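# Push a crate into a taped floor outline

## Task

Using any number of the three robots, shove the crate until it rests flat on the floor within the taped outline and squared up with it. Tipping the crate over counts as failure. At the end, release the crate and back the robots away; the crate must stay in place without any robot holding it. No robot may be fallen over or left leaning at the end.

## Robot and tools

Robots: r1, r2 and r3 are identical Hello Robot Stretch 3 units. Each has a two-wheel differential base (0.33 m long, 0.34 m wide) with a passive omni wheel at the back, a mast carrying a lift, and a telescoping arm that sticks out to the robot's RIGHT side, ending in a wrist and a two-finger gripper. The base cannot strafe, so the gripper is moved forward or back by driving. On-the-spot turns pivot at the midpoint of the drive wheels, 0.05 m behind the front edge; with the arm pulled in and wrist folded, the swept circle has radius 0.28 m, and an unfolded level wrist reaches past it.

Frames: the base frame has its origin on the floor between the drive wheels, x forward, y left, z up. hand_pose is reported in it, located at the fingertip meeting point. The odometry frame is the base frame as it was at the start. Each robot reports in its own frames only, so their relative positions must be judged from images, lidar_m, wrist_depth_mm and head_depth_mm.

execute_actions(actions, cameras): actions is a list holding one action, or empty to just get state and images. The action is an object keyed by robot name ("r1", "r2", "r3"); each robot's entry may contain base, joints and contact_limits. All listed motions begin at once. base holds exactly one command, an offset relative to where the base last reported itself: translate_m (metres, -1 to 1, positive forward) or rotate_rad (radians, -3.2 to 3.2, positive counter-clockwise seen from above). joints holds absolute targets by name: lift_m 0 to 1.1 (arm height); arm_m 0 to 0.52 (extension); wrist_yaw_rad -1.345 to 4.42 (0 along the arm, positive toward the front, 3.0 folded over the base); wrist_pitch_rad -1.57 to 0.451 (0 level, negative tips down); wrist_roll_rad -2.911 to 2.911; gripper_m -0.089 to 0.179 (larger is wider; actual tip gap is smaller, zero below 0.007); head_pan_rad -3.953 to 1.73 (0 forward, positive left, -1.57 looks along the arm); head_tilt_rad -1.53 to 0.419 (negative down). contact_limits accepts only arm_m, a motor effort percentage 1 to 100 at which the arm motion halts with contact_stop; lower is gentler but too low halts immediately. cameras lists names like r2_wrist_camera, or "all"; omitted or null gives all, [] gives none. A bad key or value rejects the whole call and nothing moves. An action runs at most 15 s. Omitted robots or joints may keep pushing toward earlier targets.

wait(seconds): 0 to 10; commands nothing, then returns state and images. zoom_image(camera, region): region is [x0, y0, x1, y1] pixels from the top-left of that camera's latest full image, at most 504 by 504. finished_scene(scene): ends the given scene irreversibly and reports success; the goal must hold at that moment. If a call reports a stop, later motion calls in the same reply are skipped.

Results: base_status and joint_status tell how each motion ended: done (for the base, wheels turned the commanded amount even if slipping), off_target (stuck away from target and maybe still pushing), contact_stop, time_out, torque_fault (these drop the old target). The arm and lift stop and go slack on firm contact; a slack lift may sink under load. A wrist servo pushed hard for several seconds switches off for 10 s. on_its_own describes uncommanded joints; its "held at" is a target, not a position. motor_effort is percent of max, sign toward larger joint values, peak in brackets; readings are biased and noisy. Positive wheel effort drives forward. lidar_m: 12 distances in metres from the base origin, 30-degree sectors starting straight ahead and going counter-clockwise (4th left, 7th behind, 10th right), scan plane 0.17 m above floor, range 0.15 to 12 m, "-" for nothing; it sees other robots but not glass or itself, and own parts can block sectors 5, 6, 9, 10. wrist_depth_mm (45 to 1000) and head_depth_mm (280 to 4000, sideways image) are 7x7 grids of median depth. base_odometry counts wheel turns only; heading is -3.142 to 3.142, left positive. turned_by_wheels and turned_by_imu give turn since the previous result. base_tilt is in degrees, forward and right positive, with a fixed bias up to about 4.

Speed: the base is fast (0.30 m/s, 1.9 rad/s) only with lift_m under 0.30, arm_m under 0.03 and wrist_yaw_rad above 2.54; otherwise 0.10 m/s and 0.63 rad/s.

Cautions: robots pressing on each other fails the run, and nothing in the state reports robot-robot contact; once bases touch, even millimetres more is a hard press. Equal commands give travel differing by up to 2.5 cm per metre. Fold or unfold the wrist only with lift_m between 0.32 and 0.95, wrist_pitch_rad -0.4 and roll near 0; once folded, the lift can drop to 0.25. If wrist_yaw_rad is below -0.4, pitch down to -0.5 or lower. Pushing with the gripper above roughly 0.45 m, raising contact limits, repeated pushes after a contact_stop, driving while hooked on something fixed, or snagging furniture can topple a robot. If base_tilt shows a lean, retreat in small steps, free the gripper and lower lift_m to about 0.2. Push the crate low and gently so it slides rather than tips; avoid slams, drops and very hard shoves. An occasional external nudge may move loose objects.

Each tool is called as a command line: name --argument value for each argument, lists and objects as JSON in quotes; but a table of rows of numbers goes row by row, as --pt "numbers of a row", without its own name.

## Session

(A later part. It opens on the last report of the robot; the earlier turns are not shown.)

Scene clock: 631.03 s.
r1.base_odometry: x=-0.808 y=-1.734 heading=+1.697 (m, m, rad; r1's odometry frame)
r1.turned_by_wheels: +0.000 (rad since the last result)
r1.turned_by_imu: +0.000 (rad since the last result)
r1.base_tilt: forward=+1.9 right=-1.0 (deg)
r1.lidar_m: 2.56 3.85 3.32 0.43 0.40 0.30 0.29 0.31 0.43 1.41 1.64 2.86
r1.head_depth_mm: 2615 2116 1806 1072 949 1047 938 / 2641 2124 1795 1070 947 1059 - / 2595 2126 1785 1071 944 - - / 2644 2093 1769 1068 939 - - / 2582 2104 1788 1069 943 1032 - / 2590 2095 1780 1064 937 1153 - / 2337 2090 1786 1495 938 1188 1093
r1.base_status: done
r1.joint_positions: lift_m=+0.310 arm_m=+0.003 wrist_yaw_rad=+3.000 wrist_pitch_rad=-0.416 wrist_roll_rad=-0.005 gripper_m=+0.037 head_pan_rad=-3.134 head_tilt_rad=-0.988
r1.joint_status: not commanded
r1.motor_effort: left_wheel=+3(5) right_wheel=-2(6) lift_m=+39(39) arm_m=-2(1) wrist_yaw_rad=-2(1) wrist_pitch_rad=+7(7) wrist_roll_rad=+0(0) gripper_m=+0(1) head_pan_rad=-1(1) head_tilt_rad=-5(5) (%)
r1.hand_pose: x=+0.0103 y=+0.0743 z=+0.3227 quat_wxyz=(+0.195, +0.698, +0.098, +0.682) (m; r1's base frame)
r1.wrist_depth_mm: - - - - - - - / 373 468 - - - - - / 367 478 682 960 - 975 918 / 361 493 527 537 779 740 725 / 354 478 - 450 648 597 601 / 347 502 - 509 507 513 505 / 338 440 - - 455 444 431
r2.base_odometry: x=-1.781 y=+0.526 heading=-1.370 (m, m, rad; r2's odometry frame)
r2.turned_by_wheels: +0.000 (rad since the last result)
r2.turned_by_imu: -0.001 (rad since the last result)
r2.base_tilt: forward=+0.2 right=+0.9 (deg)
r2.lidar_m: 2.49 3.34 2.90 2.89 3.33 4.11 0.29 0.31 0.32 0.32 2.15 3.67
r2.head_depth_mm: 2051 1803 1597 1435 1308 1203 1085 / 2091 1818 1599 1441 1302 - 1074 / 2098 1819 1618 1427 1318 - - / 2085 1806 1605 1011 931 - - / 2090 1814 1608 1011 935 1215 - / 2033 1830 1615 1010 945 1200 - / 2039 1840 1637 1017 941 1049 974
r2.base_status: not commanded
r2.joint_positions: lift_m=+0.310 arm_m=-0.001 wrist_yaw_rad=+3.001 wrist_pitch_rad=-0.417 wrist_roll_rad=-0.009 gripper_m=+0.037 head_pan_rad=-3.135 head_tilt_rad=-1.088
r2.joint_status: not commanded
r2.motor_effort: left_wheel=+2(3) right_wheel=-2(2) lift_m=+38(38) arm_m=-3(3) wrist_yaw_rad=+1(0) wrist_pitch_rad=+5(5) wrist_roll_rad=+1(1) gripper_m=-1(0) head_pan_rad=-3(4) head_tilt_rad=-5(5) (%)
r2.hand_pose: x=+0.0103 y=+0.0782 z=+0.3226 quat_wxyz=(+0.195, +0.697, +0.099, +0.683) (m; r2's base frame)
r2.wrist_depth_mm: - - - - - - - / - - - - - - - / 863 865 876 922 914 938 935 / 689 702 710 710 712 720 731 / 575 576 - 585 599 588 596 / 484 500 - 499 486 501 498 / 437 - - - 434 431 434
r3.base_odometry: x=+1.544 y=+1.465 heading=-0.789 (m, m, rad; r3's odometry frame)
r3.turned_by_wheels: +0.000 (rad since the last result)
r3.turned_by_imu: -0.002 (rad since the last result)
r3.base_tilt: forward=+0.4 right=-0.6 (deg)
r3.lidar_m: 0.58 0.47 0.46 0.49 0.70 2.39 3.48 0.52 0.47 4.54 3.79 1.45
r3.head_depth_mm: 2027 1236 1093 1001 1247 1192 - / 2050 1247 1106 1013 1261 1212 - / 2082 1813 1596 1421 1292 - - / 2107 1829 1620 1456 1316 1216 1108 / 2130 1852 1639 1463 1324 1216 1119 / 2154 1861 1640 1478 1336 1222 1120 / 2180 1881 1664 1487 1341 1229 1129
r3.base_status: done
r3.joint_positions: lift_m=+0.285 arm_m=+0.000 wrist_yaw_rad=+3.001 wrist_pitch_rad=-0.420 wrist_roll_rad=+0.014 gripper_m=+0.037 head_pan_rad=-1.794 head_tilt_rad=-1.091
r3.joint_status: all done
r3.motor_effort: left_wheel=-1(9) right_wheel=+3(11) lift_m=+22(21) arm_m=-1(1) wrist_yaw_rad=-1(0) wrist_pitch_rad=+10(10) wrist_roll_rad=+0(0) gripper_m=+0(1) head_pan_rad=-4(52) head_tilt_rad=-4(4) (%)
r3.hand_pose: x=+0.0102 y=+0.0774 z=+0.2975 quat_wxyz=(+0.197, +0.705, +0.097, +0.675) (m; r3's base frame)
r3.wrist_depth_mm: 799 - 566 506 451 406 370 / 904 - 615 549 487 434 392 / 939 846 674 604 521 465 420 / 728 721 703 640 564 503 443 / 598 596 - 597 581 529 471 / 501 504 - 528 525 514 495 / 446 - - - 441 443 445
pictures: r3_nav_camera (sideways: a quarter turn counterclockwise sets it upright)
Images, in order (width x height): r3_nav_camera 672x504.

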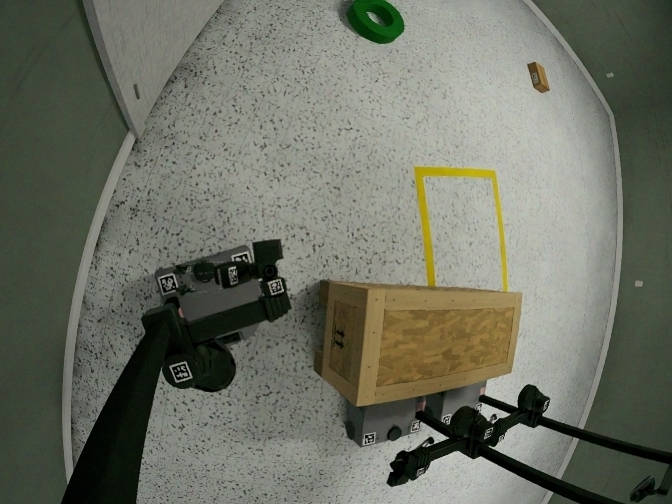

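execute_actions --actions '[{"r3":{"base":{"rotate_rad":-0.73},"joints":{"head_pan_rad":-3.0}},"r1":{"base":{"translate_m":-0.16}},"r2":{"base":{"translate_m":-0.16}}}]' --cameras '[]'

execute_actions --actions '[{"r3":{"base":{"translate_m":0.87}},"r1":{"base":{"translate_m":-0.32}},"r2":{"base":{"translate_m":-0.32}}}]' --cameras '["r2_head_camera"]'

execute_actions --actions '[{"r3":{"base":{"rotate_rad":0.80},"joints":{"lift_m":0.31,"head_pan_rad":-3.14}},"r1":{"base":{"translate_m":0.7},"joints":{"lift_m":0.285,"head_tilt_rad":-0.9}},"r2":{"base":{"translate_m":0.7},"joints":{"lift_m":0.285,"head_tilt_rad":-0.9}}}]' --cameras '["r2_head_camera","r1_head_camera","r3_head_camera"]'

Scene clock: 642.60 s.
r1.base_odometry: x=-0.788 y=-1.892 heading=+1.696 (m, m, rad; r1's odometry frame)
r1.turned_by_wheels: -0.001 (rad since the last result)
r1.turned_by_imu: -0.005 (rad since the last result)
r1.base_tilt: forward=+1.9 right=-0.9 (deg)
r1.lidar_m: 2.71 3.88 3.35 0.43 0.38 0.29 0.28 0.29 0.40 1.37 1.59 2.76
r1.head_depth_mm: 2620 2104 1792 1079 947 1026 934 / 2601 2122 1796 1075 948 1036 1055 / 2601 2114 1779 1069 946 - - / 2618 2075 1796 1062 944 - - / 2550 2026 1778 1070 942 969 - / 2558 2082 1778 1063 939 1157 - / 2312 2110 1769 1496 941 1162 1093
r1.base_status: translate_m off_target (by the wheels' count: -0.1596 of -0.1600)
r1.joint_positions: lift_m=+0.310 arm_m=+0.003 wrist_yaw_rad=+3.001 wrist_pitch_rad=-0.416 wrist_roll_rad=-0.005 gripper_m=+0.037 head_pan_rad=-3.135 head_tilt_rad=-0.991
r1.joint_status: not commanded
r1.on_its_own: left_wheel is at rest, and its effort (-93) is outside its rest range (-18 to +18); right_wheel is at rest, and its effort (-45) is outside its rest range (-18 to +18)
r1.motor_effort: left_wheel=-93(100) right_wheel=-45(74) lift_m=+37(40) arm_m=-2(1) wrist_yaw_rad=-1(2) wrist_pitch_rad=+7(7) wrist_roll_rad=+0(0) gripper_m=+0(0) head_pan_rad=-1(1) head_tilt_rad=-4(4) (%)
r1.hand_pose: x=+0.0102 y=+0.0743 z=+0.3228 quat_wxyz=(+0.194, +0.698, +0.098, +0.682) (m; r1's base frame)
r1.wrist_depth_mm: - - - - - - - / 364 449 - - - - - / 354 453 700 930 - 954 939 / 346 487 531 542 777 760 722 / 342 465 - 466 638 620 592 / 331 470 - 517 511 510 495 / 325 424 - - 446 439 439
r2.base_odometry: x=-1.813 y=+0.682 heading=-1.369 (m, m, rad; r2's odometry frame)
r2.turned_by_wheels: +0.000 (rad since the last result)
r2.turned_by_imu: -0.003 (rad since the last result)
r2.base_tilt: forward=+0.3 right=+0.9 (deg)
r2.lidar_m: 2.65 3.40 2.93 2.93 3.37 3.98 0.28 0.29 0.32 0.32 2.10 3.60
r2.head_depth_mm: 2069 1795 1595 1430 1306 1204 1085 / 2072 1820 1598 1435 1303 - 1071 / 2078 1807 1595 1417 1305 - - / 2111 1815 1604 1013 925 - - / 2092 1824 1629 1012 931 1158 - / 2031 1816 1613 1012 930 1180 - / 2032 1830 1626 1014 930 1054 972
r2.base_status: translate_m off_target (by the wheels' count: -0.1597 of -0.1600)
r2.joint_positions: lift_m=+0.310 arm_m=-0.001 wrist_yaw_rad=+3.000 wrist_pitch_rad=-0.417 wrist_roll_rad=-0.009 gripper_m=+0.037 head_pan_rad=-3.135 head_tilt_rad=-1.090
r2.joint_status: not commanded
r2.on_its_own: left_wheel is at rest, and its effort (-26) is outside its rest range (-18 to +18); right_wheel is at rest, and its effort (-53) is outside its rest range (-18 to +18)
r2.motor_effort: left_wheel=-26(87) right_wheel=-53(68) lift_m=+36(37) arm_m=-3(3) wrist_yaw_rad=+0(0) wrist_pitch_rad=+5(5) wrist_roll_rad=+1(1) gripper_m=+0(1) head_pan_rad=-3(4) head_tilt_rad=-4(5) (%)
r2.hand_pose: x=+0.0103 y=+0.0782 z=+0.3227 quat_wxyz=(+0.195, +0.697, +0.098, +0.683) (m; r2's base frame)
r2.wrist_depth_mm: - - - - - - - / - - - - - - - / 870 861 898 889 924 920 934 / 703 699 706 704 715 715 723 / 574 575 - 586 602 589 596 / 494 500 - 513 484 503 501 / 435 - - - 433 434 434
r3.base_odometry: x=+1.544 y=+1.465 heading=-1.519 (m, m, rad; r3's odometry frame)
r3.turned_by_wheels: -0.730 (rad since the last result)
r3.turned_by_imu: -0.719 (rad since the last result)
r3.base_tilt: forward=+0.5 right=-0.5 (deg)
r3.lidar_m: 3.71 0.74 0.50 0.46 0.46 0.58 1.20 3.47 3.47 0.47 0.46 4.07
r3.head_depth_mm: 1647 1648 1544 1421 1286 1202 1066 / 2047 1796 1590 1429 1311 - - / 2077 1813 1601 1440 1307 - - / 2126 1834 1615 1460 1316 - 1076 / 2120 1846 1635 1466 1327 1237 1081 / 2145 1883 1656 1466 1331 1223 1123 / 2177 1891 1658 1496 1353 1224 1128
r3.base_status: done
r3.joint_positions: lift_m=+0.285 arm_m=+0.000 wrist_yaw_rad=+3.001 wrist_pitch_rad=-0.420 wrist_roll_rad=+0.014 gripper_m=+0.037 head_pan_rad=-2.993 head_tilt_rad=-1.091
r3.joint_status: all done
r3.motor_effort: left_wheel=+2(10) right_wheel=-2(10) lift_m=+21(21) arm_m=-1(1) wrist_yaw_rad=+0(0) wrist_pitch_rad=+10(10) wrist_roll_rad=+0(0) gripper_m=+1(0) head_pan_rad=-3(56) head_tilt_rad=-4(4) (%)
r3.hand_pose: x=+0.0102 y=+0.0774 z=+0.2975 quat_wxyz=(+0.197, +0.705, +0.097, +0.675) (m; r3's base frame)
r3.wrist_depth_mm: 390 - 444 475 506 535 573 / 419 - 478 515 551 572 636 / 450 471 523 563 617 639 719 / 492 514 576 607 665 700 745 / 521 553 - 600 627 605 604 / 503 503 - 521 525 511 514 / 448 - - - 436 438 442
pictures: none
No camera images: the call's "cameras" was empty. Leave "cameras" out to get every camera's image.

Scene clock: 647.27 s.
r1.base_odometry: x=-0.748 y=-2.209 heading=+1.696 (m, m, rad; r1's odometry frame)
r1.turned_by_wheels: -0.001 (rad since the last result)
r1.turned_by_imu: -0.001 (rad since the last result)
r1.base_tilt: forward=+1.9 right=-1.0 (deg)
r1.lidar_m: 3.01 3.97 3.43 0.43 0.38 0.29 0.28 0.29 0.40 1.29 1.49 2.59
r1.head_depth_mm: 2611 2120 1782 1075 948 1031 938 / 2644 2103 1788 1078 947 1031 1058 / 2592 2115 1774 1068 945 - - / 2613 2086 1783 1069 942 - - / 2560 2094 1768 1062 944 969 - / 2486 2094 1724 1065 939 1152 - / 2152 2071 1461 1398 942 1168 1092
r1.base_status: translate_m off_target (by the wheels' count: -0.3196 of -0.3200)
r1.joint_positions: lift_m=+0.310 arm_m=+0.003 wrist_yaw_rad=+3.001 wrist_pitch_rad=-0.416 wrist_roll_rad=-0.005 gripper_m=+0.037 head_pan_rad=-3.135 head_tilt_rad=-0.991
r1.joint_status: not commanded
r1.on_its_own: left_wheel is at rest, and its effort (-94) is outside its rest range (-18 to +18); right_wheel is at rest, and its effort (-45) is outside its rest range (-18 to +18)
r1.motor_effort: left_wheel=-94(100) right_wheel=-45(65) lift_m=+37(37) arm_m=-1(1) wrist_yaw_rad=-1(0) wrist_pitch_rad=+7(7) wrist_roll_rad=+0(0) gripper_m=+0(0) head_pan_rad=-1(1) head_tilt_rad=-4(4) (%)
r1.hand_pose: x=+0.0102 y=+0.0743 z=+0.3228 quat_wxyz=(+0.194, +0.698, +0.098, +0.682) (m; r1's base frame)
r1.wrist_depth_mm: - - - - - - - / 367 446 - - - - - / 357 468 686 - - 954 959 / 349 486 522 542 772 754 731 / 334 458 - 470 651 602 598 / 337 479 - 515 513 517 501 / 319 427 - - 456 438 434
r2.base_odometry: x=-1.877 y=+0.996 heading=-1.369 (m, m, rad; r2's odometry frame)
r2.turned_by_wheels: +0.000 (rad since the last result)
r2.turned_by_imu: +0.005 (rad since the last result)
r2.base_tilt: forward=+0.2 right=+0.9 (deg)
r2.lidar_m: 2.97 3.48 3.00 3.00 3.47 3.65 0.28 0.29 0.32 0.32 2.01 3.46
r2.head_depth_mm: 2094 1780 1595 1436 1302 1207 1081 / 2086 1814 1603 1441 1313 - 1075 / 2084 1807 1613 1428 1308 - - / 2096 1813 1612 1009 921 - - / 2097 1816 1609 1012 926 1165 - / 2089 1816 1620 1010 928 1182 - / 2116 1780 1612 1017 931 1053 965
r2.base_status: translate_m off_target (by the wheels' count: -0.3197 of -0.3200)
r2.joint_positions: lift_m=+0.310 arm_m=-0.001 wrist_yaw_rad=+3.000 wrist_pitch_rad=-0.417 wrist_roll_rad=-0.009 gripper_m=+0.037 head_pan_rad=-3.135 head_tilt_rad=-1.090
r2.joint_status: not commanded
r2.on_its_own: left_wheel is at rest, and its effort (-29) is outside its rest range (-18 to +18); right_wheel is at rest, and its effort (-54) is outside its rest range (-18 to +18)
r2.motor_effort: left_wheel=-29(46) right_wheel=-54(60) lift_m=+36(36) arm_m=-3(2) wrist_yaw_rad=+1(0) wrist_pitch_rad=+5(5) wrist_roll_rad=+1(0) gripper_m=+1(1) head_pan_rad=-3(3) head_tilt_rad=-4(4) (%)
r2.hand_pose: x=+0.0103 y=+0.0782 z=+0.3227 quat_wxyz=(+0.195, +0.697, +0.098, +0.683) (m; r2's base frame)
r2.wrist_depth_mm: - - - - - - - / - - - - - - - / 857 862 911 915 903 934 906 / 688 692 705 704 697 719 717 / 574 568 - 585 598 583 594 / 486 501 - 511 488 496 506 / 436 - - - 434 434 438
r3.base_odometry: x=+1.589 y=+0.596 heading=-1.519 (m, m, rad; r3's odometry frame)
r3.turned_by_wheels: +0.000 (rad since the last result)
r3.turned_by_imu: -0.003 (rad since the last result)
r3.base_tilt: forward=+0.4 right=-0.6 (deg)
r3.lidar_m: 2.90 0.97 0.61 0.56 0.57 0.69 1.50 0.40 0.40 0.62 4.20 3.16
r3.head_depth_mm: 1949 1767 1571 1422 1287 1208 1066 / 2046 1799 1592 1429 1312 - - / 2083 1803 1597 1436 1316 - - / 2114 1830 1625 1458 1320 - 1077 / 2130 1842 1632 1461 1314 1237 1081 / 2168 1877 1650 1052 970 1214 1125 / 2175 1900 1670 1035 964 1206 1128
r3.base_status: done
r3.joint_positions: lift_m=+0.285 arm_m=+0.000 wrist_yaw_rad=+3.001 wrist_pitch_rad=-0.420 wrist_roll_rad=+0.014 gripper_m=+0.037 head_pan_rad=-2.993 head_tilt_rad=-1.091
r3.joint_status: not commanded
r3.motor_effort: left_wheel=+2(13) right_wheel=-3(7) lift_m=+22(21) arm_m=-1(1) wrist_yaw_rad=-1(1) wrist_pitch_rad=+10(10) wrist_roll_rad=+0(0) gripper_m=+0(1) head_pan_rad=-4(4) head_tilt_rad=-4(3) (%)
r3.hand_pose: x=+0.0102 y=+0.0774 z=+0.2975 quat_wxyz=(+0.197, +0.705, +0.097, +0.675) (m; r3's base frame)
r3.wrist_depth_mm: 468 - 534 564 596 671 729 / 500 - 577 612 656 744 818 / 542 561 625 674 738 816 883 / 593 616 685 697 737 736 754 / 593 590 - 597 623 603 605 / 498 506 - 524 524 512 515 / 443 - - - 440 442 441
pictures: r2_head_camera (sideways: a quarter turn clockwise sets it upright)
Images, in order (width x height): r2_head_camera 896x504.

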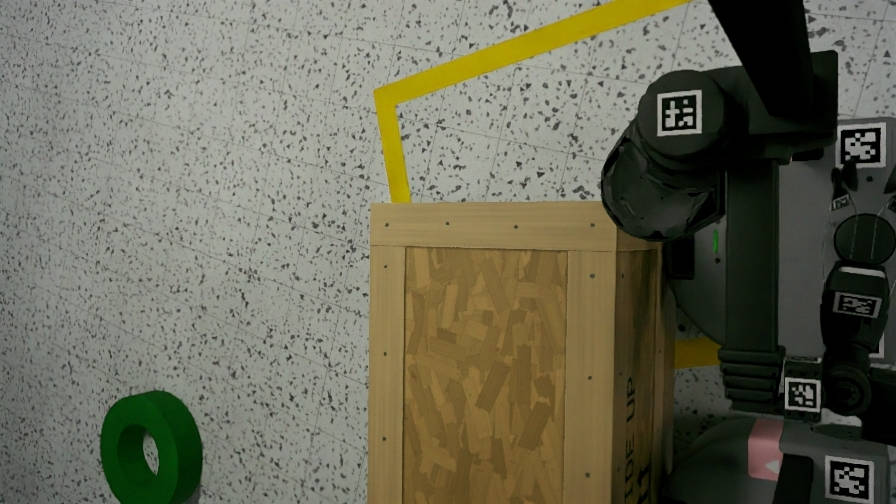

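Scene clock: 651.53 s.
r1.base_odometry: x=-0.835 y=-1.515 heading=+1.696 (m, m, rad; r1's odometry frame)
r1.turned_by_wheels: +0.000 (rad since the last result)
r1.turned_by_imu: -0.001 (rad since the last result)
r1.base_tilt: forward=+1.9 right=-1.1 (deg)
r1.lidar_m: 2.33 2.38 3.25 0.43 3.78 1.00 0.97 1.01 1.47 1.47 1.70 2.94
r1.head_depth_mm: 3244 2484 1424 1577 1419 1240 1057 / 3254 2448 1366 1494 1416 1241 1120 / 3266 2474 1373 1508 1418 1260 - / 3186 2390 1380 1512 1416 1265 - / 3252 2365 1372 1516 1408 1243 - / 2910 1934 1409 1520 1416 1243 1133 / 2448 1826 1911 1634 1406 1234 1099
r1.base_status: done
r1.joint_positions: lift_m=+0.285 arm_m=+0.003 wrist_yaw_rad=+3.001 wrist_pitch_rad=-0.416 wrist_roll_rad=-0.005 gripper_m=+0.037 head_pan_rad=-3.135 head_tilt_rad=-0.901
r1.joint_status: all done
r1.motor_effort: left_wheel=+1(77) right_wheel=+0(41) lift_m=+21(30) arm_m=-2(1) wrist_yaw_rad=-1(1) wrist_pitch_rad=+7(6) wrist_roll_rad=+0(0) gripper_m=+0(0) head_pan_rad=-2(2) head_tilt_rad=+0(6) (%)
r1.hand_pose: x=+0.0102 y=+0.0743 z=+0.2984 quat_wxyz=(+0.194, +0.698, +0.098, +0.682) (m; r1's base frame)
r1.wrist_depth_mm: - - - - - - - / - - - - - - - / - - 629 870 968 922 864 / 859 786 467 489 740 715 680 / 661 625 - 466 606 576 557 / 538 521 - - 480 492 475 / 459 - - - 428 418 413
r2.base_odometry: x=-1.736 y=+0.310 heading=-1.369 (m, m, rad; r2's odometry frame)
r2.turned_by_wheels: +0.000 (rad since the last result)
r2.turned_by_imu: +0.004 (rad since the last result)
r2.base_tilt: forward=+0.2 right=+0.9 (deg)
r2.lidar_m: 2.27 3.26 2.83 2.83 3.28 4.32 0.97 1.02 0.32 0.32 2.23 3.87
r2.head_depth_mm: 3045 2390 1933 1644 1417 1257 1124 / 3081 2376 1937 1653 1423 1262 - / 3030 2405 1944 1647 1439 1258 - / 3057 2386 1373 1452 1440 1265 1168 / 3080 2396 1370 1451 1435 1264 1150 / 3111 2311 1374 1467 1443 1267 1134 / 2996 2397 1378 1469 1445 1266 1136
r2.base_status: done
r2.joint_positions: lift_m=+0.285 arm_m=-0.001 wrist_yaw_rad=+3.000 wrist_pitch_rad=-0.417 wrist_roll_rad=-0.009 gripper_m=+0.037 head_pan_rad=-3.135 head_tilt_rad=-0.901
r2.joint_status: all done
r2.motor_effort: left_wheel=-1(24) right_wheel=+0(42) lift_m=+26(31) arm_m=-2(3) wrist_yaw_rad=+0(0) wrist_pitch_rad=+5(5) wrist_roll_rad=+1(1) gripper_m=+0(0) head_pan_rad=-2(3) head_tilt_rad=+1(15) (%)
r2.hand_pose: x=+0.0103 y=+0.0782 z=+0.2981 quat_wxyz=(+0.195, +0.697, +0.098, +0.683) (m; r2's base frame)
r2.wrist_depth_mm: - - - - - - - / - - - - - - - / 814 804 849 841 866 872 879 / 658 660 670 660 680 683 673 / 541 542 - 552 570 557 559 / 461 493 - - 460 470 475 / - - - - 408 410 415
r3.base_odometry: x=+1.589 y=+0.596 heading=-0.719 (m, m, rad; r3's odometry frame)
r3.turned_by_wheels: +0.800 (rad since the last result)
r3.turned_by_imu: +0.788 (rad since the last result)
r3.base_tilt: forward=+0.4 right=-0.6 (deg)
r3.lidar_m: 0.73 0.56 0.56 0.61 0.96 5.41 0.40 0.48 1.04 3.67 2.93 1.52
r3.head_depth_mm: 2028 1779 1578 1414 1288 1208 1079 / 1801 1759 1579 1416 1316 - - / 1777 1773 1114 1029 1280 - - / 1929 1829 1134 1011 1267 - - / 1870 1859 1140 1046 1303 1243 - / 2147 1874 1149 1075 1335 1218 1136 / 2194 1903 1160 1223 1353 1231 1130
r3.base_status: done
r3.joint_positions: lift_m=+0.310 arm_m=+0.000 wrist_yaw_rad=+3.001 wrist_pitch_rad=-0.420 wrist_roll_rad=+0.014 gripper_m=+0.037 head_pan_rad=-3.133 head_tilt_rad=-1.091
r3.joint_status: all done
r3.motor_effort: left_wheel=-1(8) right_wheel=+3(11) lift_m=+29(29) arm_m=-1(1) wrist_yaw_rad=+0(1) wrist_pitch_rad=+10(9) wrist_roll_rad=+0(0) gripper_m=+0(0) head_pan_rad=-4(24) head_tilt_rad=-5(4) (%)
r3.hand_pose: x=+0.0102 y=+0.0774 z=+0.3221 quat_wxyz=(+0.197, +0.705, +0.097, +0.675) (m; r3's base frame)
r3.wrist_depth_mm: - - 750 616 544 482 434 / - - 806 677 589 516 461 / - - 884 735 634 554 487 / 761 768 784 754 694 602 520 / 627 625 - 639 657 613 559 / 528 529 - 535 557 539 538 / 459 - - - 468 469 471
pictures: r1_head_camera (sideways: a quarter turn clockwise sets it upright), r2_head_camera (sideways: a quarter turn clockwise sets it upright), r3_head_camera (sideways: a quarter turn clockwise sets it upright)
Images, in order (width x height): r1_head_camera 896x504, r2_head_camera 896x504, r3_head_camera 896x504.

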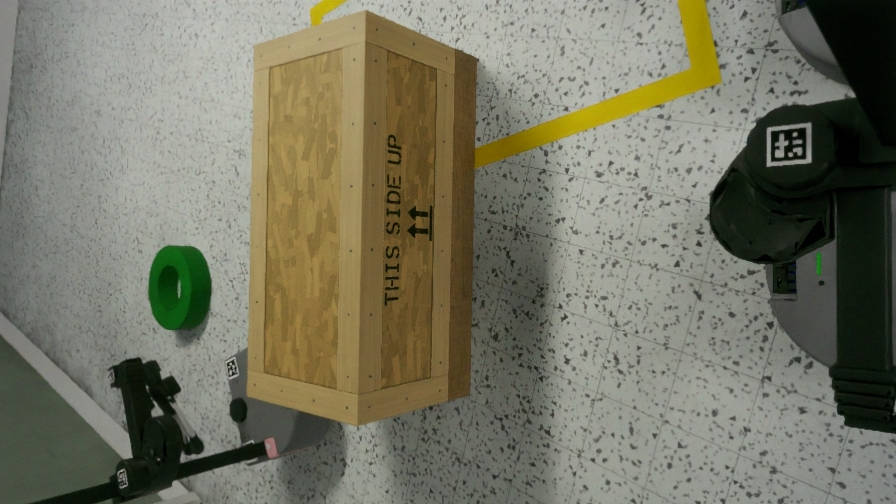

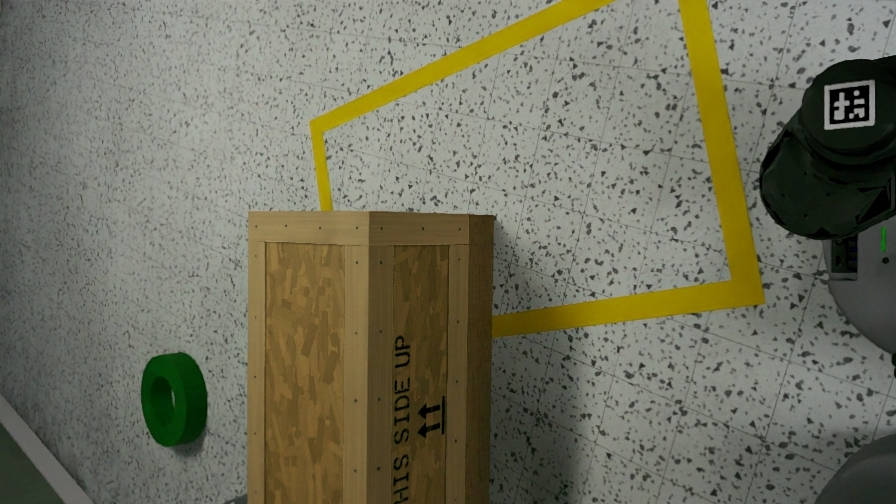

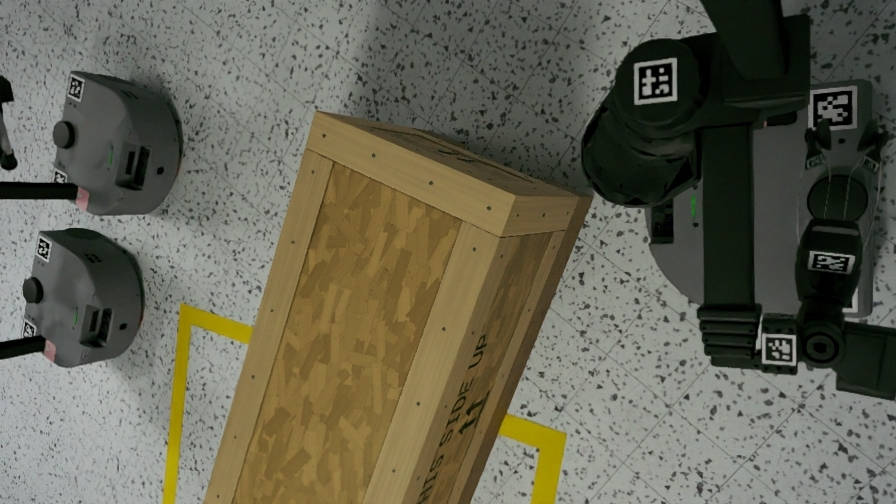

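execute_actions --actions '[{"r3":{"base":{"translate_m":-0.51}},"r1":{"base":{"translate_m":0.6},"joints":{"head_tilt_rad":-0.75}},"r2":{"base":{"translate_m":0.3},"joints":{"head_tilt_rad":-0.8}}}]' --cameras '["r2_head_camera","r1_head_camera","r3_head_camera"]'

Scene clock: 662.77 s.
r1.base_odometry: x=-0.910 y=-0.919 heading=+1.696 (m, m, rad; r1's odometry frame)
r1.turned_by_wheels: +0.000 (rad since the last result)
r1.turned_by_imu: -0.001 (rad since the last result)
r1.base_tilt: forward=+1.8 right=-1.0 (deg)
r1.lidar_m: 1.78 1.76 3.10 3.10 3.59 1.58 1.25 1.88 1.62 1.62 1.88 3.24
r1.head_depth_mm: - 3388 2360 1902 1572 1336 948 / - 3401 1838 1891 1559 1319 1123 / - 3343 1739 1838 1559 1319 1193 / - 3389 1719 1731 1558 1320 1172 / - 3399 1758 1781 1558 1323 1142 / 3242 3203 2187 1878 1553 1313 1146 / 2558 2726 2404 1900 1565 1313 1145
r1.base_status: done
r1.joint_positions: lift_m=+0.285 arm_m=+0.003 wrist_yaw_rad=+3.001 wrist_pitch_rad=-0.416 wrist_roll_rad=-0.005 gripper_m=+0.037 head_pan_rad=-3.135 head_tilt_rad=-0.753
r1.joint_status: all done
r1.motor_effort: left_wheel=+1(13) right_wheel=+0(8) lift_m=+21(21) arm_m=-2(1) wrist_yaw_rad=-2(2) wrist_pitch_rad=+7(7) wrist_roll_rad=+0(0) gripper_m=+0(0) head_pan_rad=-1(1) head_tilt_rad=+1(11) (%)
r1.hand_pose: x=+0.0102 y=+0.0743 z=+0.2984 quat_wxyz=(+0.194, +0.698, +0.098, +0.682) (m; r1's base frame)
r1.wrist_depth_mm: 513 - - - - - - / 383 562 - - - - - / - 631 - - 929 937 884 / 508 501 776 768 732 718 680 / 415 438 - 606 612 577 571 / 449 471 - - 478 493 473 / 465 - - - 422 416 406
r2.base_odometry: x=-1.676 y=+0.016 heading=-1.369 (m, m, rad; r2's odometry frame)
r2.turned_by_wheels: +0.000 (rad since the last result)
r2.turned_by_imu: +0.001 (rad since the last result)
r2.base_tilt: forward=+0.2 right=+1.0 (deg)
r2.lidar_m: 1.96 3.17 2.75 2.76 3.19 4.62 1.16 1.12 2.00 2.00 0.37 4.03
r2.head_depth_mm: 3841 2847 2228 1807 1522 1325 1161 / 3852 2872 2208 1808 1528 1319 1160 / - 2892 1667 1741 1526 1312 1175 / - 2879 1565 1677 1527 1325 1166 / - 2912 1573 1576 1536 1320 1165 / 3695 2834 1583 1478 1536 1318 1172 / 3231 2954 1587 1400 1502 1325 1167
r2.base_status: done
r2.joint_positions: lift_m=+0.285 arm_m=-0.001 wrist_yaw_rad=+3.000 wrist_pitch_rad=-0.417 wrist_roll_rad=-0.009 gripper_m=+0.037 head_pan_rad=-3.135 head_tilt_rad=-0.803
r2.joint_status: all done
r2.motor_effort: left_wheel=+0(10) right_wheel=+2(9) lift_m=+26(26) arm_m=-3(3) wrist_yaw_rad=+0(1) wrist_pitch_rad=+5(5) wrist_roll_rad=+1(1) gripper_m=+1(0) head_pan_rad=-3(3) head_tilt_rad=+0(14) (%)
r2.hand_pose: x=+0.0103 y=+0.0782 z=+0.2981 quat_wxyz=(+0.195, +0.697, +0.098, +0.683) (m; r2's base frame)
r2.wrist_depth_mm: - - - - - - - / - - - - - - - / 837 815 833 866 867 864 879 / 646 651 663 660 681 668 675 / 542 548 - 554 567 559 563 / 460 490 - - 456 475 477 / - - - - 408 414 414
r3.base_odometry: x=+1.206 y=+0.932 heading=-0.719 (m, m, rad; r3's odometry frame)
r3.turned_by_wheels: +0.000 (rad since the last result)
r3.turned_by_imu: -0.191 (rad since the last result)
r3.base_tilt: forward=+0.5 right=-0.6 (deg)
r3.lidar_m: 1.23 0.84 0.79 0.84 1.10 2.64 0.27 0.27 0.31 0.53 3.48 3.28
r3.head_depth_mm: 2033 1775 1589 1421 1295 1208 1080 / 2059 1794 1596 1425 1320 - - / 1860 1813 1600 1441 1326 - - / 1849 1829 1619 1025 932 - - / 2131 1822 1632 1019 923 1086 - / 1811 1759 1657 1027 928 1095 1134 / 2044 1824 1662 1038 938 998 1127
r3.base_status: translate_m off_target (by the wheels' count: -0.5097 of -0.5100)
r3.joint_positions: lift_m=+0.310 arm_m=+0.000 wrist_yaw_rad=+3.001 wrist_pitch_rad=-0.420 wrist_roll_rad=+0.014 gripper_m=+0.037 head_pan_rad=-3.135 head_tilt_rad=-1.091
r3.joint_status: not commanded
r3.on_its_own: left_wheel is at rest, and its effort (-50) is outside its rest range (-18 to +18); right_wheel is at rest, and its effort (-46) is outside its rest range (-18 to +18)
r3.motor_effort: left_wheel=-50(93) right_wheel=-46(64) lift_m=+28(29) arm_m=-1(1) wrist_yaw_rad=+0(0) wrist_pitch_rad=+9(10) wrist_roll_rad=+0(0) gripper_m=+0(0) head_pan_rad=-4(5) head_tilt_rad=-4(4) (%)
r3.hand_pose: x=+0.0102 y=+0.0774 z=+0.3222 quat_wxyz=(+0.197, +0.705, +0.097, +0.675) (m; r3's base frame)
r3.wrist_depth_mm: - - 908 819 754 700 635 / - - 981 887 798 743 686 / - - - 941 865 788 731 / 773 765 768 770 782 780 756 / 622 633 - 635 660 636 641 / 532 537 - 536 554 542 542 / 458 - - - 464 463 468
pictures: r1_head_camera (sideways: a quarter turn clockwise sets it upright), r2_head_camera (sideways: a quarter turn clockwise sets it upright), r3_head_camera (sideways: a quarter turn clockwise sets it upright)
Images, in order (width x height): r1_head_camera 896x504, r2_head_camera 896x504, r3_head_camera 896x504.

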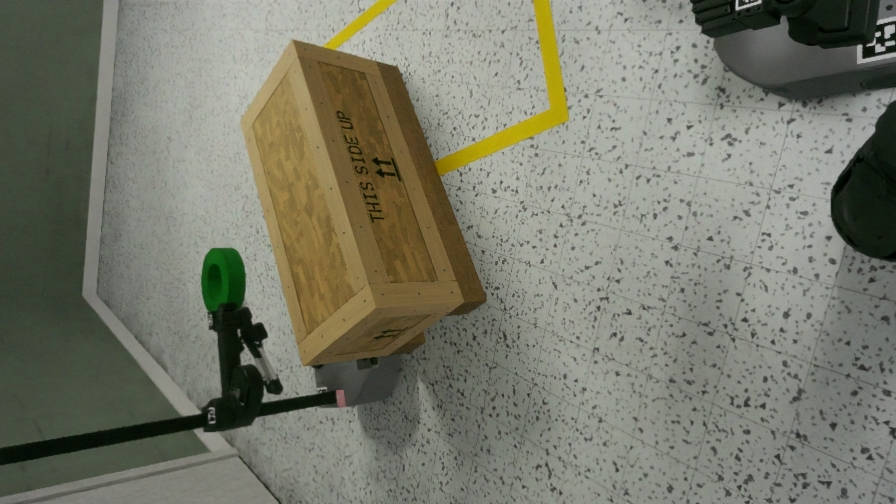

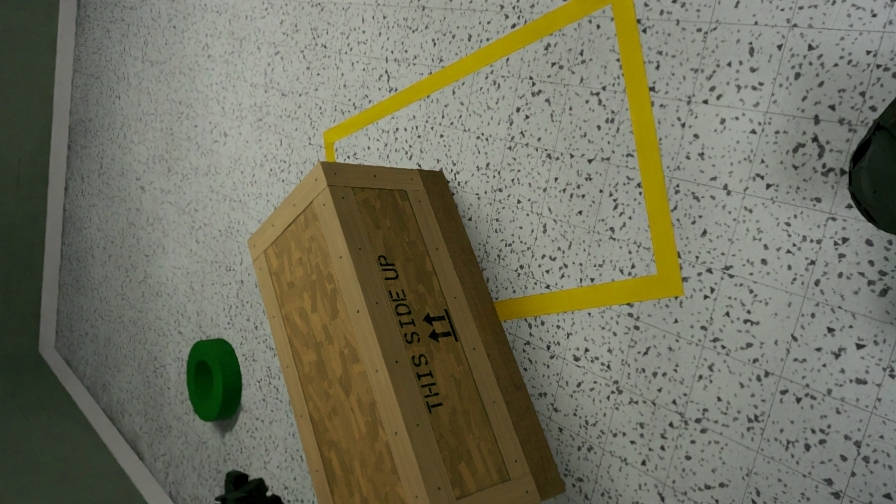

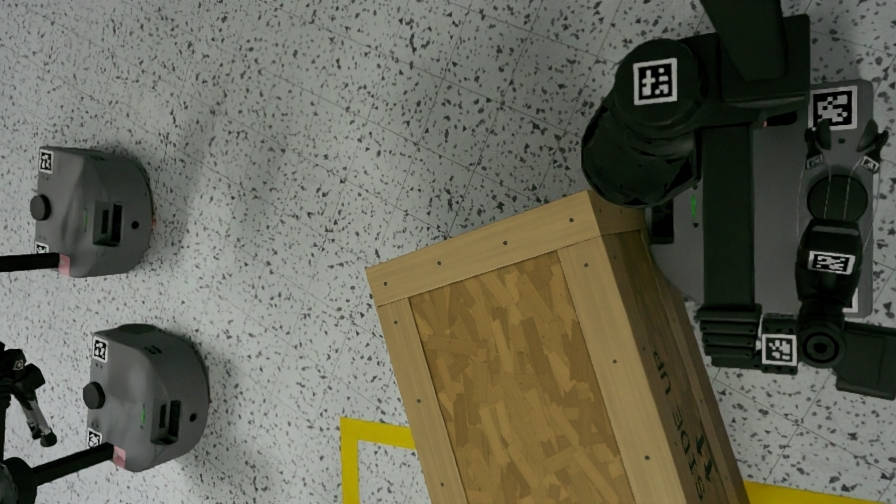

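execute_actions --actions '[{"r3":{"base":{"rotate_rad":-1.58},"joints":{"lift_m":0.29}}}]' --cameras '[]'

execute_actions --actions '[{"r3":{"base":{"translate_m":-0.17}}}]' --cameras '[]'

execute_actions --actions '[{"r3":{"base":{"rotate_rad":2.36}}}]' --cameras '["r3_head_camera"]'

Scene clock: 681.10 s.
r1.base_odometry: x=-0.910 y=-0.919 heading=+1.696 (m, m, rad; r1's odometry frame)
r1.turned_by_wheels: +0.000 (rad since the last result)
r1.turned_by_imu: +0.000 (rad since the last result)
r1.base_tilt: forward=+1.8 right=-1.0 (deg)
r1.lidar_m: 1.77 1.76 3.09 3.10 3.62 1.58 1.26 1.88 1.62 1.62 1.87 3.23
r1.head_depth_mm: - 3422 2376 1905 1560 1328 953 / - 3360 1842 1913 1556 1320 1126 / - 3458 1748 1840 1557 1311 1190 / - 3288 1687 1741 1563 1318 1169 / - 3372 1749 1781 1555 1308 1149 / 3247 2882 2110 1883 1546 1311 1140 / 2672 2708 2424 1884 1551 1313 1142
r1.base_status: not commanded
r1.joint_positions: lift_m=+0.285 arm_m=+0.003 wrist_yaw_rad=+3.001 wrist_pitch_rad=-0.416 wrist_roll_rad=-0.005 gripper_m=+0.037 head_pan_rad=-3.135 head_tilt_rad=-0.753
r1.joint_status: not commanded
r1.motor_effort: left_wheel=+2(1) right_wheel=-1(0) lift_m=+21(21) arm_m=-1(2) wrist_yaw_rad=-1(1) wrist_pitch_rad=+7(7) wrist_roll_rad=+0(0) gripper_m=+0(0) head_pan_rad=-1(0) head_tilt_rad=+0(1) (%)
r1.hand_pose: x=+0.0102 y=+0.0743 z=+0.2984 quat_wxyz=(+0.194, +0.698, +0.098, +0.682) (m; r1's base frame)
r1.wrist_depth_mm: 515 - - - - - - / 386 548 - - - - - / - 627 - 952 954 913 884 / 509 500 781 766 711 715 682 / 413 426 - 590 614 572 562 / 449 471 - - 486 484 481 / 469 - - - 431 416 414
r2.base_odometry: x=-1.676 y=+0.016 heading=-1.369 (m, m, rad; r2's odometry frame)
r2.turned_by_wheels: +0.000 (rad since the last result)
r2.turned_by_imu: -0.001 (rad since the last result)
r2.base_tilt: forward=+0.2 right=+0.9 (deg)
r2.lidar_m: 1.96 3.17 2.75 2.75 3.21 4.61 1.16 1.12 2.00 2.00 0.37 4.05
r2.head_depth_mm: 3808 2888 2220 1812 1516 1306 1149 / 3900 2889 2217 1814 1511 1315 1164 / - 2859 1664 1736 1519 1330 1181 / - 2938 1570 1691 1525 1319 1157 / - 2909 1573 1578 1531 1329 1161 / 3745 2812 1573 1483 1537 1328 1163 / 3204 2964 1579 1406 1504 1327 1168
r2.base_status: not commanded
r2.joint_positions: lift_m=+0.285 arm_m=-0.001 wrist_yaw_rad=+3.000 wrist_pitch_rad=-0.417 wrist_roll_rad=-0.009 gripper_m=+0.037 head_pan_rad=-3.135 head_tilt_rad=-0.803
r2.joint_status: not commanded
r2.motor_effort: left_wheel=-1(0) right_wheel=+1(2) lift_m=+27(26) arm_m=-3(3) wrist_yaw_rad=+0(0) wrist_pitch_rad=+5(5) wrist_roll_rad=+1(1) gripper_m=-1(0) head_pan_rad=-3(3) head_tilt_rad=+2(1) (%)
r2.hand_pose: x=+0.0103 y=+0.0782 z=+0.2981 quat_wxyz=(+0.195, +0.697, +0.098, +0.683) (m; r2's base frame)
r2.wrist_depth_mm: - - - - - - - / - - - - - - - / 831 806 863 855 869 866 877 / 650 650 669 668 676 674 686 / 538 541 - 547 567 557 562 / 458 493 - - 454 473 480 / - - - - 411 410 413
r3.base_odometry: x=+1.206 y=+0.932 heading=-2.299 (m, m, rad; r3's odometry frame)
r3.turned_by_wheels: -1.580 (rad since the last result)
r3.turned_by_imu: -1.554 (rad since the last result)
r3.base_tilt: forward=+0.4 right=-0.6 (deg)
r3.lidar_m: 0.53 3.47 3.29 1.23 0.85 0.79 0.84 1.10 2.66 0.27 0.27 0.31
r3.head_depth_mm: 798 935 1116 1376 1291 1203 1077 / 836 992 1227 1414 1316 - 1062 / 879 1059 1336 1442 1326 - - / 930 1130 1436 1455 1317 - - / 986 1211 1554 1464 1328 1243 - / 1044 1309 1597 1481 1332 1217 979 / 1121 1421 1652 1489 1343 1226 787
r3.base_status: done
r3.joint_positions: lift_m=+0.290 arm_m=+0.000 wrist_yaw_rad=+3.001 wrist_pitch_rad=-0.420 wrist_roll_rad=+0.014 gripper_m=+0.037 head_pan_rad=-3.135 head_tilt_rad=-1.091
r3.joint_status: all done
r3.motor_effort: left_wheel=+3(35) right_wheel=-3(54) lift_m=+21(24) arm_m=-2(1) wrist_yaw_rad=+0(0) wrist_pitch_rad=+9(9) wrist_roll_rad=+0(0) gripper_m=+0(0) head_pan_rad=-4(4) head_tilt_rad=-4(3) (%)
r3.hand_pose: x=+0.0102 y=+0.0774 z=+0.3025 quat_wxyz=(+0.197, +0.705, +0.097, +0.675) (m; r3's base frame)
r3.wrist_depth_mm: 707 - - - - - - / 741 - - - - - - / 751 853 956 952 953 986 993 / 719 740 740 736 753 752 747 / 598 600 - 609 634 608 614 / 508 505 - 530 537 516 519 / 450 - - - 444 448 449
pictures: none
No camera images: the call's "cameras" was empty. Leave "cameras" out to get every camera's image.

Scene clock: 683.17 s.
r1.base_odometry: x=-0.910 y=-0.919 heading=+1.696 (m, m, rad; r1's odometry frame)
r1.turned_by_wheels: +0.000 (rad since the last result)
r1.turned_by_imu: +0.000 (rad since the last result)
r1.base_tilt: forward=+1.9 right=-1.0 (deg)
r1.lidar_m: 1.77 1.76 3.11 3.11 3.59 1.58 1.25 1.87 1.62 1.62 1.87 3.24
r1.head_depth_mm: - 3443 2357 1921 1565 1324 952 / - 3389 1817 1881 1569 1320 1126 / - 3401 1750 1835 1559 1323 1194 / - 3359 1702 1744 1564 1317 1162 / - 3397 1761 1773 1557 1314 1148 / 3229 3180 2198 1895 1556 1310 1141 / 2581 1945 2113 1898 1551 1314 1144
r1.base_status: not commanded
r1.joint_positions: lift_m=+0.285 arm_m=+0.003 wrist_yaw_rad=+3.001 wrist_pitch_rad=-0.416 wrist_roll_rad=-0.005 gripper_m=+0.037 head_pan_rad=-3.135 head_tilt_rad=-0.753
r1.joint_status: not commanded
r1.motor_effort: left_wheel=+1(1) right_wheel=+0(0) lift_m=+20(20) arm_m=-2(1) wrist_yaw_rad=-1(1) wrist_pitch_rad=+7(6) wrist_roll_rad=+0(0) gripper_m=+0(0) head_pan_rad=-1(0) head_tilt_rad=+0(0) (%)
r1.hand_pose: x=+0.0102 y=+0.0743 z=+0.2984 quat_wxyz=(+0.194, +0.698, +0.098, +0.682) (m; r1's base frame)
r1.wrist_depth_mm: 514 - - - - - - / 388 541 - - - - - / - 624 - 995 985 921 919 / 512 497 802 747 728 712 698 / 422 435 - 602 616 578 566 / 445 474 - - 472 491 472 / 457 - - - 424 412 407
r2.base_odometry: x=-1.676 y=+0.016 heading=-1.369 (m, m, rad; r2's odometry frame)
r2.turned_by_wheels: +0.000 (rad since the last result)
r2.turned_by_imu: +0.000 (rad since the last result)
r2.base_tilt: forward=+0.2 right=+1.0 (deg)
r2.lidar_m: 1.96 3.16 2.76 2.75 3.19 4.62 1.16 1.12 2.00 2.00 0.37 4.03
r2.head_depth_mm: 3785 2873 2200 1795 1517 1312 1158 / 3906 2844 2238 1818 1530 1312 1160 / - 2934 1684 1759 1525 1324 1185 / - 2895 1570 1677 1531 1324 1158 / - 2898 1570 1576 1535 1320 1163 / 3704 2777 1570 1478 1534 1333 1166 / 3230 2940 1579 1394 1508 1329 1163
r2.base_status: not commanded
r2.joint_positions: lift_m=+0.285 arm_m=-0.001 wrist_yaw_rad=+3.000 wrist_pitch_rad=-0.417 wrist_roll_rad=-0.009 gripper_m=+0.037 head_pan_rad=-3.135 head_tilt_rad=-0.803
r2.joint_status: not commanded
r2.motor_effort: left_wheel=-1(0) right_wheel=+1(1) lift_m=+26(26) arm_m=-3(3) wrist_yaw_rad=+0(1) wrist_pitch_rad=+5(5) wrist_roll_rad=+1(1) gripper_m=+0(1) head_pan_rad=-3(3) head_tilt_rad=+1(0) (%)
r2.hand_pose: x=+0.0103 y=+0.0782 z=+0.2981 quat_wxyz=(+0.195, +0.697, +0.098, +0.683) (m; r2's base frame)
r2.wrist_depth_mm: - - - - - - - / - - - - - - - / 825 809 834 846 877 881 878 / 655 664 667 673 671 683 692 / 542 543 - 549 564 564 556 / 460 487 - - 457 475 476 / - - - - 409 412 415
r3.base_odometry: x=+1.319 y=+1.059 heading=-2.299 (m, m, rad; r3's odometry frame)
r3.turned_by_wheels: +0.000 (rad since the last result)
r3.turned_by_imu: +0.000 (rad since the last result)
r3.base_tilt: forward=+0.4 right=-0.6 (deg)
r3.lidar_m: 0.62 3.55 3.25 0.98 0.69 0.64 0.68 0.90 2.18 1.87 0.32 0.37
r3.head_depth_mm: 646 763 927 1154 1287 1204 1077 / 677 807 994 1300 1307 - 1064 / 716 859 1078 1379 1323 - - / 754 919 1165 1432 1313 - - / 798 982 1282 1456 1329 1239 - / 851 1060 1416 1478 1333 1218 1123 / 905 1151 1558 1489 1346 1223 1127
r3.base_status: done
r3.joint_positions: lift_m=+0.290 arm_m=+0.000 wrist_yaw_rad=+3.001 wrist_pitch_rad=-0.420 wrist_roll_rad=+0.014 gripper_m=+0.037 head_pan_rad=-3.135 head_tilt_rad=-1.091
r3.joint_status: not commanded
r3.motor_effort: left_wheel=+2(7) right_wheel=-2(12) lift_m=+21(21) arm_m=-1(1) wrist_yaw_rad=+0(0) wrist_pitch_rad=+10(10) wrist_roll_rad=+0(0) gripper_m=+0(1) head_pan_rad=-4(3) head_tilt_rad=-4(3) (%)
r3.hand_pose: x=+0.0102 y=+0.0774 z=+0.3025 quat_wxyz=(+0.197, +0.705, +0.097, +0.675) (m; r3's base frame)
r3.wrist_depth_mm: 574 - - - - - - / 596 - - - - - - / 611 723 931 942 964 979 974 / 637 722 747 738 750 744 752 / 594 600 - 602 626 613 617 / 506 509 - 528 533 517 517 / 448 - - - 441 447 446
pictures: none
No camera images: the call's "cameras" was empty. Leave "cameras" out to get every camera's image.

Scene clock: 685.70 s.
r1.base_odometry: x=-0.910 y=-0.919 heading=+1.696 (m, m, rad; r1's odometry frame)
r1.turned_by_wheels: +0.000 (rad since the last result)
r1.turned_by_imu: +0.000 (rad since the last result)
r1.base_tilt: forward=+1.9 right=-1.1 (deg)
r1.lidar_m: 1.78 1.76 3.10 3.09 3.62 1.59 1.25 1.75 1.62 1.62 1.87 3.23
r1.head_depth_mm: - 3377 2361 1902 1558 1328 950 / - 3426 1828 1902 1549 1310 1121 / - 3341 1760 1830 1554 1317 1184 / - 3397 1702 1739 1570 1316 1168 / - 3426 1756 1794 1558 1320 1146 / 3251 3162 2027 1876 1570 1313 1144 / 2633 2664 2326 1879 1558 1315 1146
r1.base_status: not commanded
r1.joint_positions: lift_m=+0.285 arm_m=+0.003 wrist_yaw_rad=+3.001 wrist_pitch_rad=-0.416 wrist_roll_rad=-0.005 gripper_m=+0.037 head_pan_rad=-3.135 head_tilt_rad=-0.753
r1.joint_status: not commanded
r1.motor_effort: left_wheel=+1(1) right_wheel=+0(0) lift_m=+20(20) arm_m=-2(1) wrist_yaw_rad=+0(1) wrist_pitch_rad=+6(7) wrist_roll_rad=+0(0) gripper_m=+0(0) head_pan_rad=-1(1) head_tilt_rad=+1(0) (%)
r1.hand_pose: x=+0.0102 y=+0.0743 z=+0.2984 quat_wxyz=(+0.194, +0.698, +0.098, +0.682) (m; r1's base frame)
r1.wrist_depth_mm: 510 - - - - - - / 387 546 - - - - - / - 624 - 993 960 932 913 / 512 505 784 759 716 716 672 / 414 434 - 605 613 578 562 / 450 475 - - 490 480 469 / 466 - - - 428 414 411
r2.base_odometry: x=-1.676 y=+0.016 heading=-1.369 (m, m, rad; r2's odometry frame)
r2.turned_by_wheels: +0.000 (rad since the last result)
r2.turned_by_imu: +0.000 (rad since the last result)
r2.base_tilt: forward=+0.2 right=+0.9 (deg)
r2.lidar_m: 1.97 3.17 2.75 2.75 3.19 4.61 1.16 1.13 2.00 2.00 0.37 4.00
r2.head_depth_mm: 3702 2894 2195 1815 1522 1318 1156 / 3966 2886 2203 1796 1524 1316 1160 / - 2910 1680 1755 1530 1324 1189 / - 2854 1573 1691 1523 1329 1160 / - 2922 1580 1584 1534 1327 1162 / 3728 2834 1575 1478 1532 1326 1165 / 3233 2943 1586 1402 1511 1326 1170
r2.base_status: not commanded
r2.joint_positions: lift_m=+0.285 arm_m=-0.001 wrist_yaw_rad=+3.000 wrist_pitch_rad=-0.417 wrist_roll_rad=-0.009 gripper_m=+0.037 head_pan_rad=-3.135 head_tilt_rad=-0.803
r2.joint_status: not commanded
r2.motor_effort: left_wheel=+0(0) right_wheel=+2(3) lift_m=+26(26) arm_m=-3(3) wrist_yaw_rad=+0(1) wrist_pitch_rad=+5(5) wrist_roll_rad=+1(1) gripper_m=-1(0) head_pan_rad=-3(3) head_tilt_rad=+1(1) (%)
r2.hand_pose: x=+0.0103 y=+0.0782 z=+0.2981 quat_wxyz=(+0.195, +0.697, +0.098, +0.683) (m; r2's base frame)
r2.wrist_depth_mm: - - - - - - - / - - - - - - - / 816 811 842 852 863 880 879 / 654 659 669 673 683 676 679 / 541 545 - 548 559 552 562 / 457 485 - - 460 469 476 / - - - - 406 407 413
r3.base_odometry: x=+1.319 y=+1.059 heading=+0.061 (m, m, rad; r3's odometry frame)
r3.turned_by_wheels: +2.360 (rad since the last result)
r3.turned_by_imu: +2.320 (rad since the last result)
r3.base_tilt: forward=+0.4 right=-0.6 (deg)
r3.lidar_m: 0.64 0.64 0.75 1.20 5.33 0.32 0.33 0.44 4.09 3.37 1.53 0.79
r3.head_depth_mm: 2045 1747 1579 1402 1286 1200 1080 / 2062 1788 1589 1007 1276 - 1064 / 2086 1809 1122 1003 946 - - / 2119 1834 1128 1009 1210 - - / 2131 1841 1143 1034 1298 1241 - / 2145 1890 1153 1069 1337 1226 1125 / 2185 1890 1160 1204 1350 1229 1129
r3.base_status: done
r3.joint_positions: lift_m=+0.290 arm_m=+0.000 wrist_yaw_rad=+3.001 wrist_pitch_rad=-0.420 wrist_roll_rad=+0.014 gripper_m=+0.037 head_pan_rad=-3.135 head_tilt_rad=-1.091
r3.joint_status: not commanded
r3.motor_effort: left_wheel=-2(9) right_wheel=+3(13) lift_m=+21(22) arm_m=-2(2) wrist_yaw_rad=+0(0) wrist_pitch_rad=+9(9) wrist_roll_rad=+0(0) gripper_m=+0(1) head_pan_rad=-2(2) head_tilt_rad=-5(4) (%)
r3.hand_pose: x=+0.0102 y=+0.0774 z=+0.3025 quat_wxyz=(+0.197, +0.705, +0.097, +0.675) (m; r3's base frame)
r3.wrist_depth_mm: - - - - 914 702 554 / - - - - 985 719 576 / 959 952 958 958 913 746 590 / 728 735 735 754 738 719 604 / 597 600 - 607 634 615 590 / 510 512 - 529 525 514 518 / 453 - - - 445 444 447
pictures: r3_head_camera (sideways: a quarter turn clockwise sets it upright)
Images, in order (width x height): r3_head_camera 896x504.

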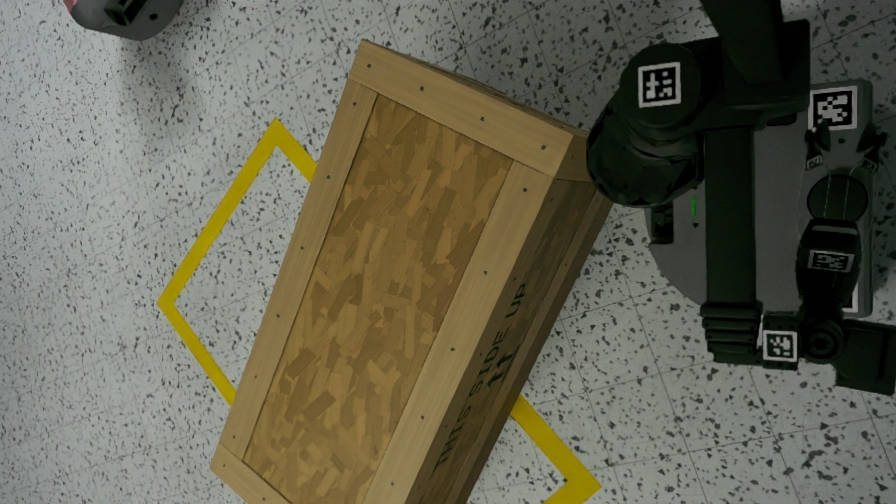

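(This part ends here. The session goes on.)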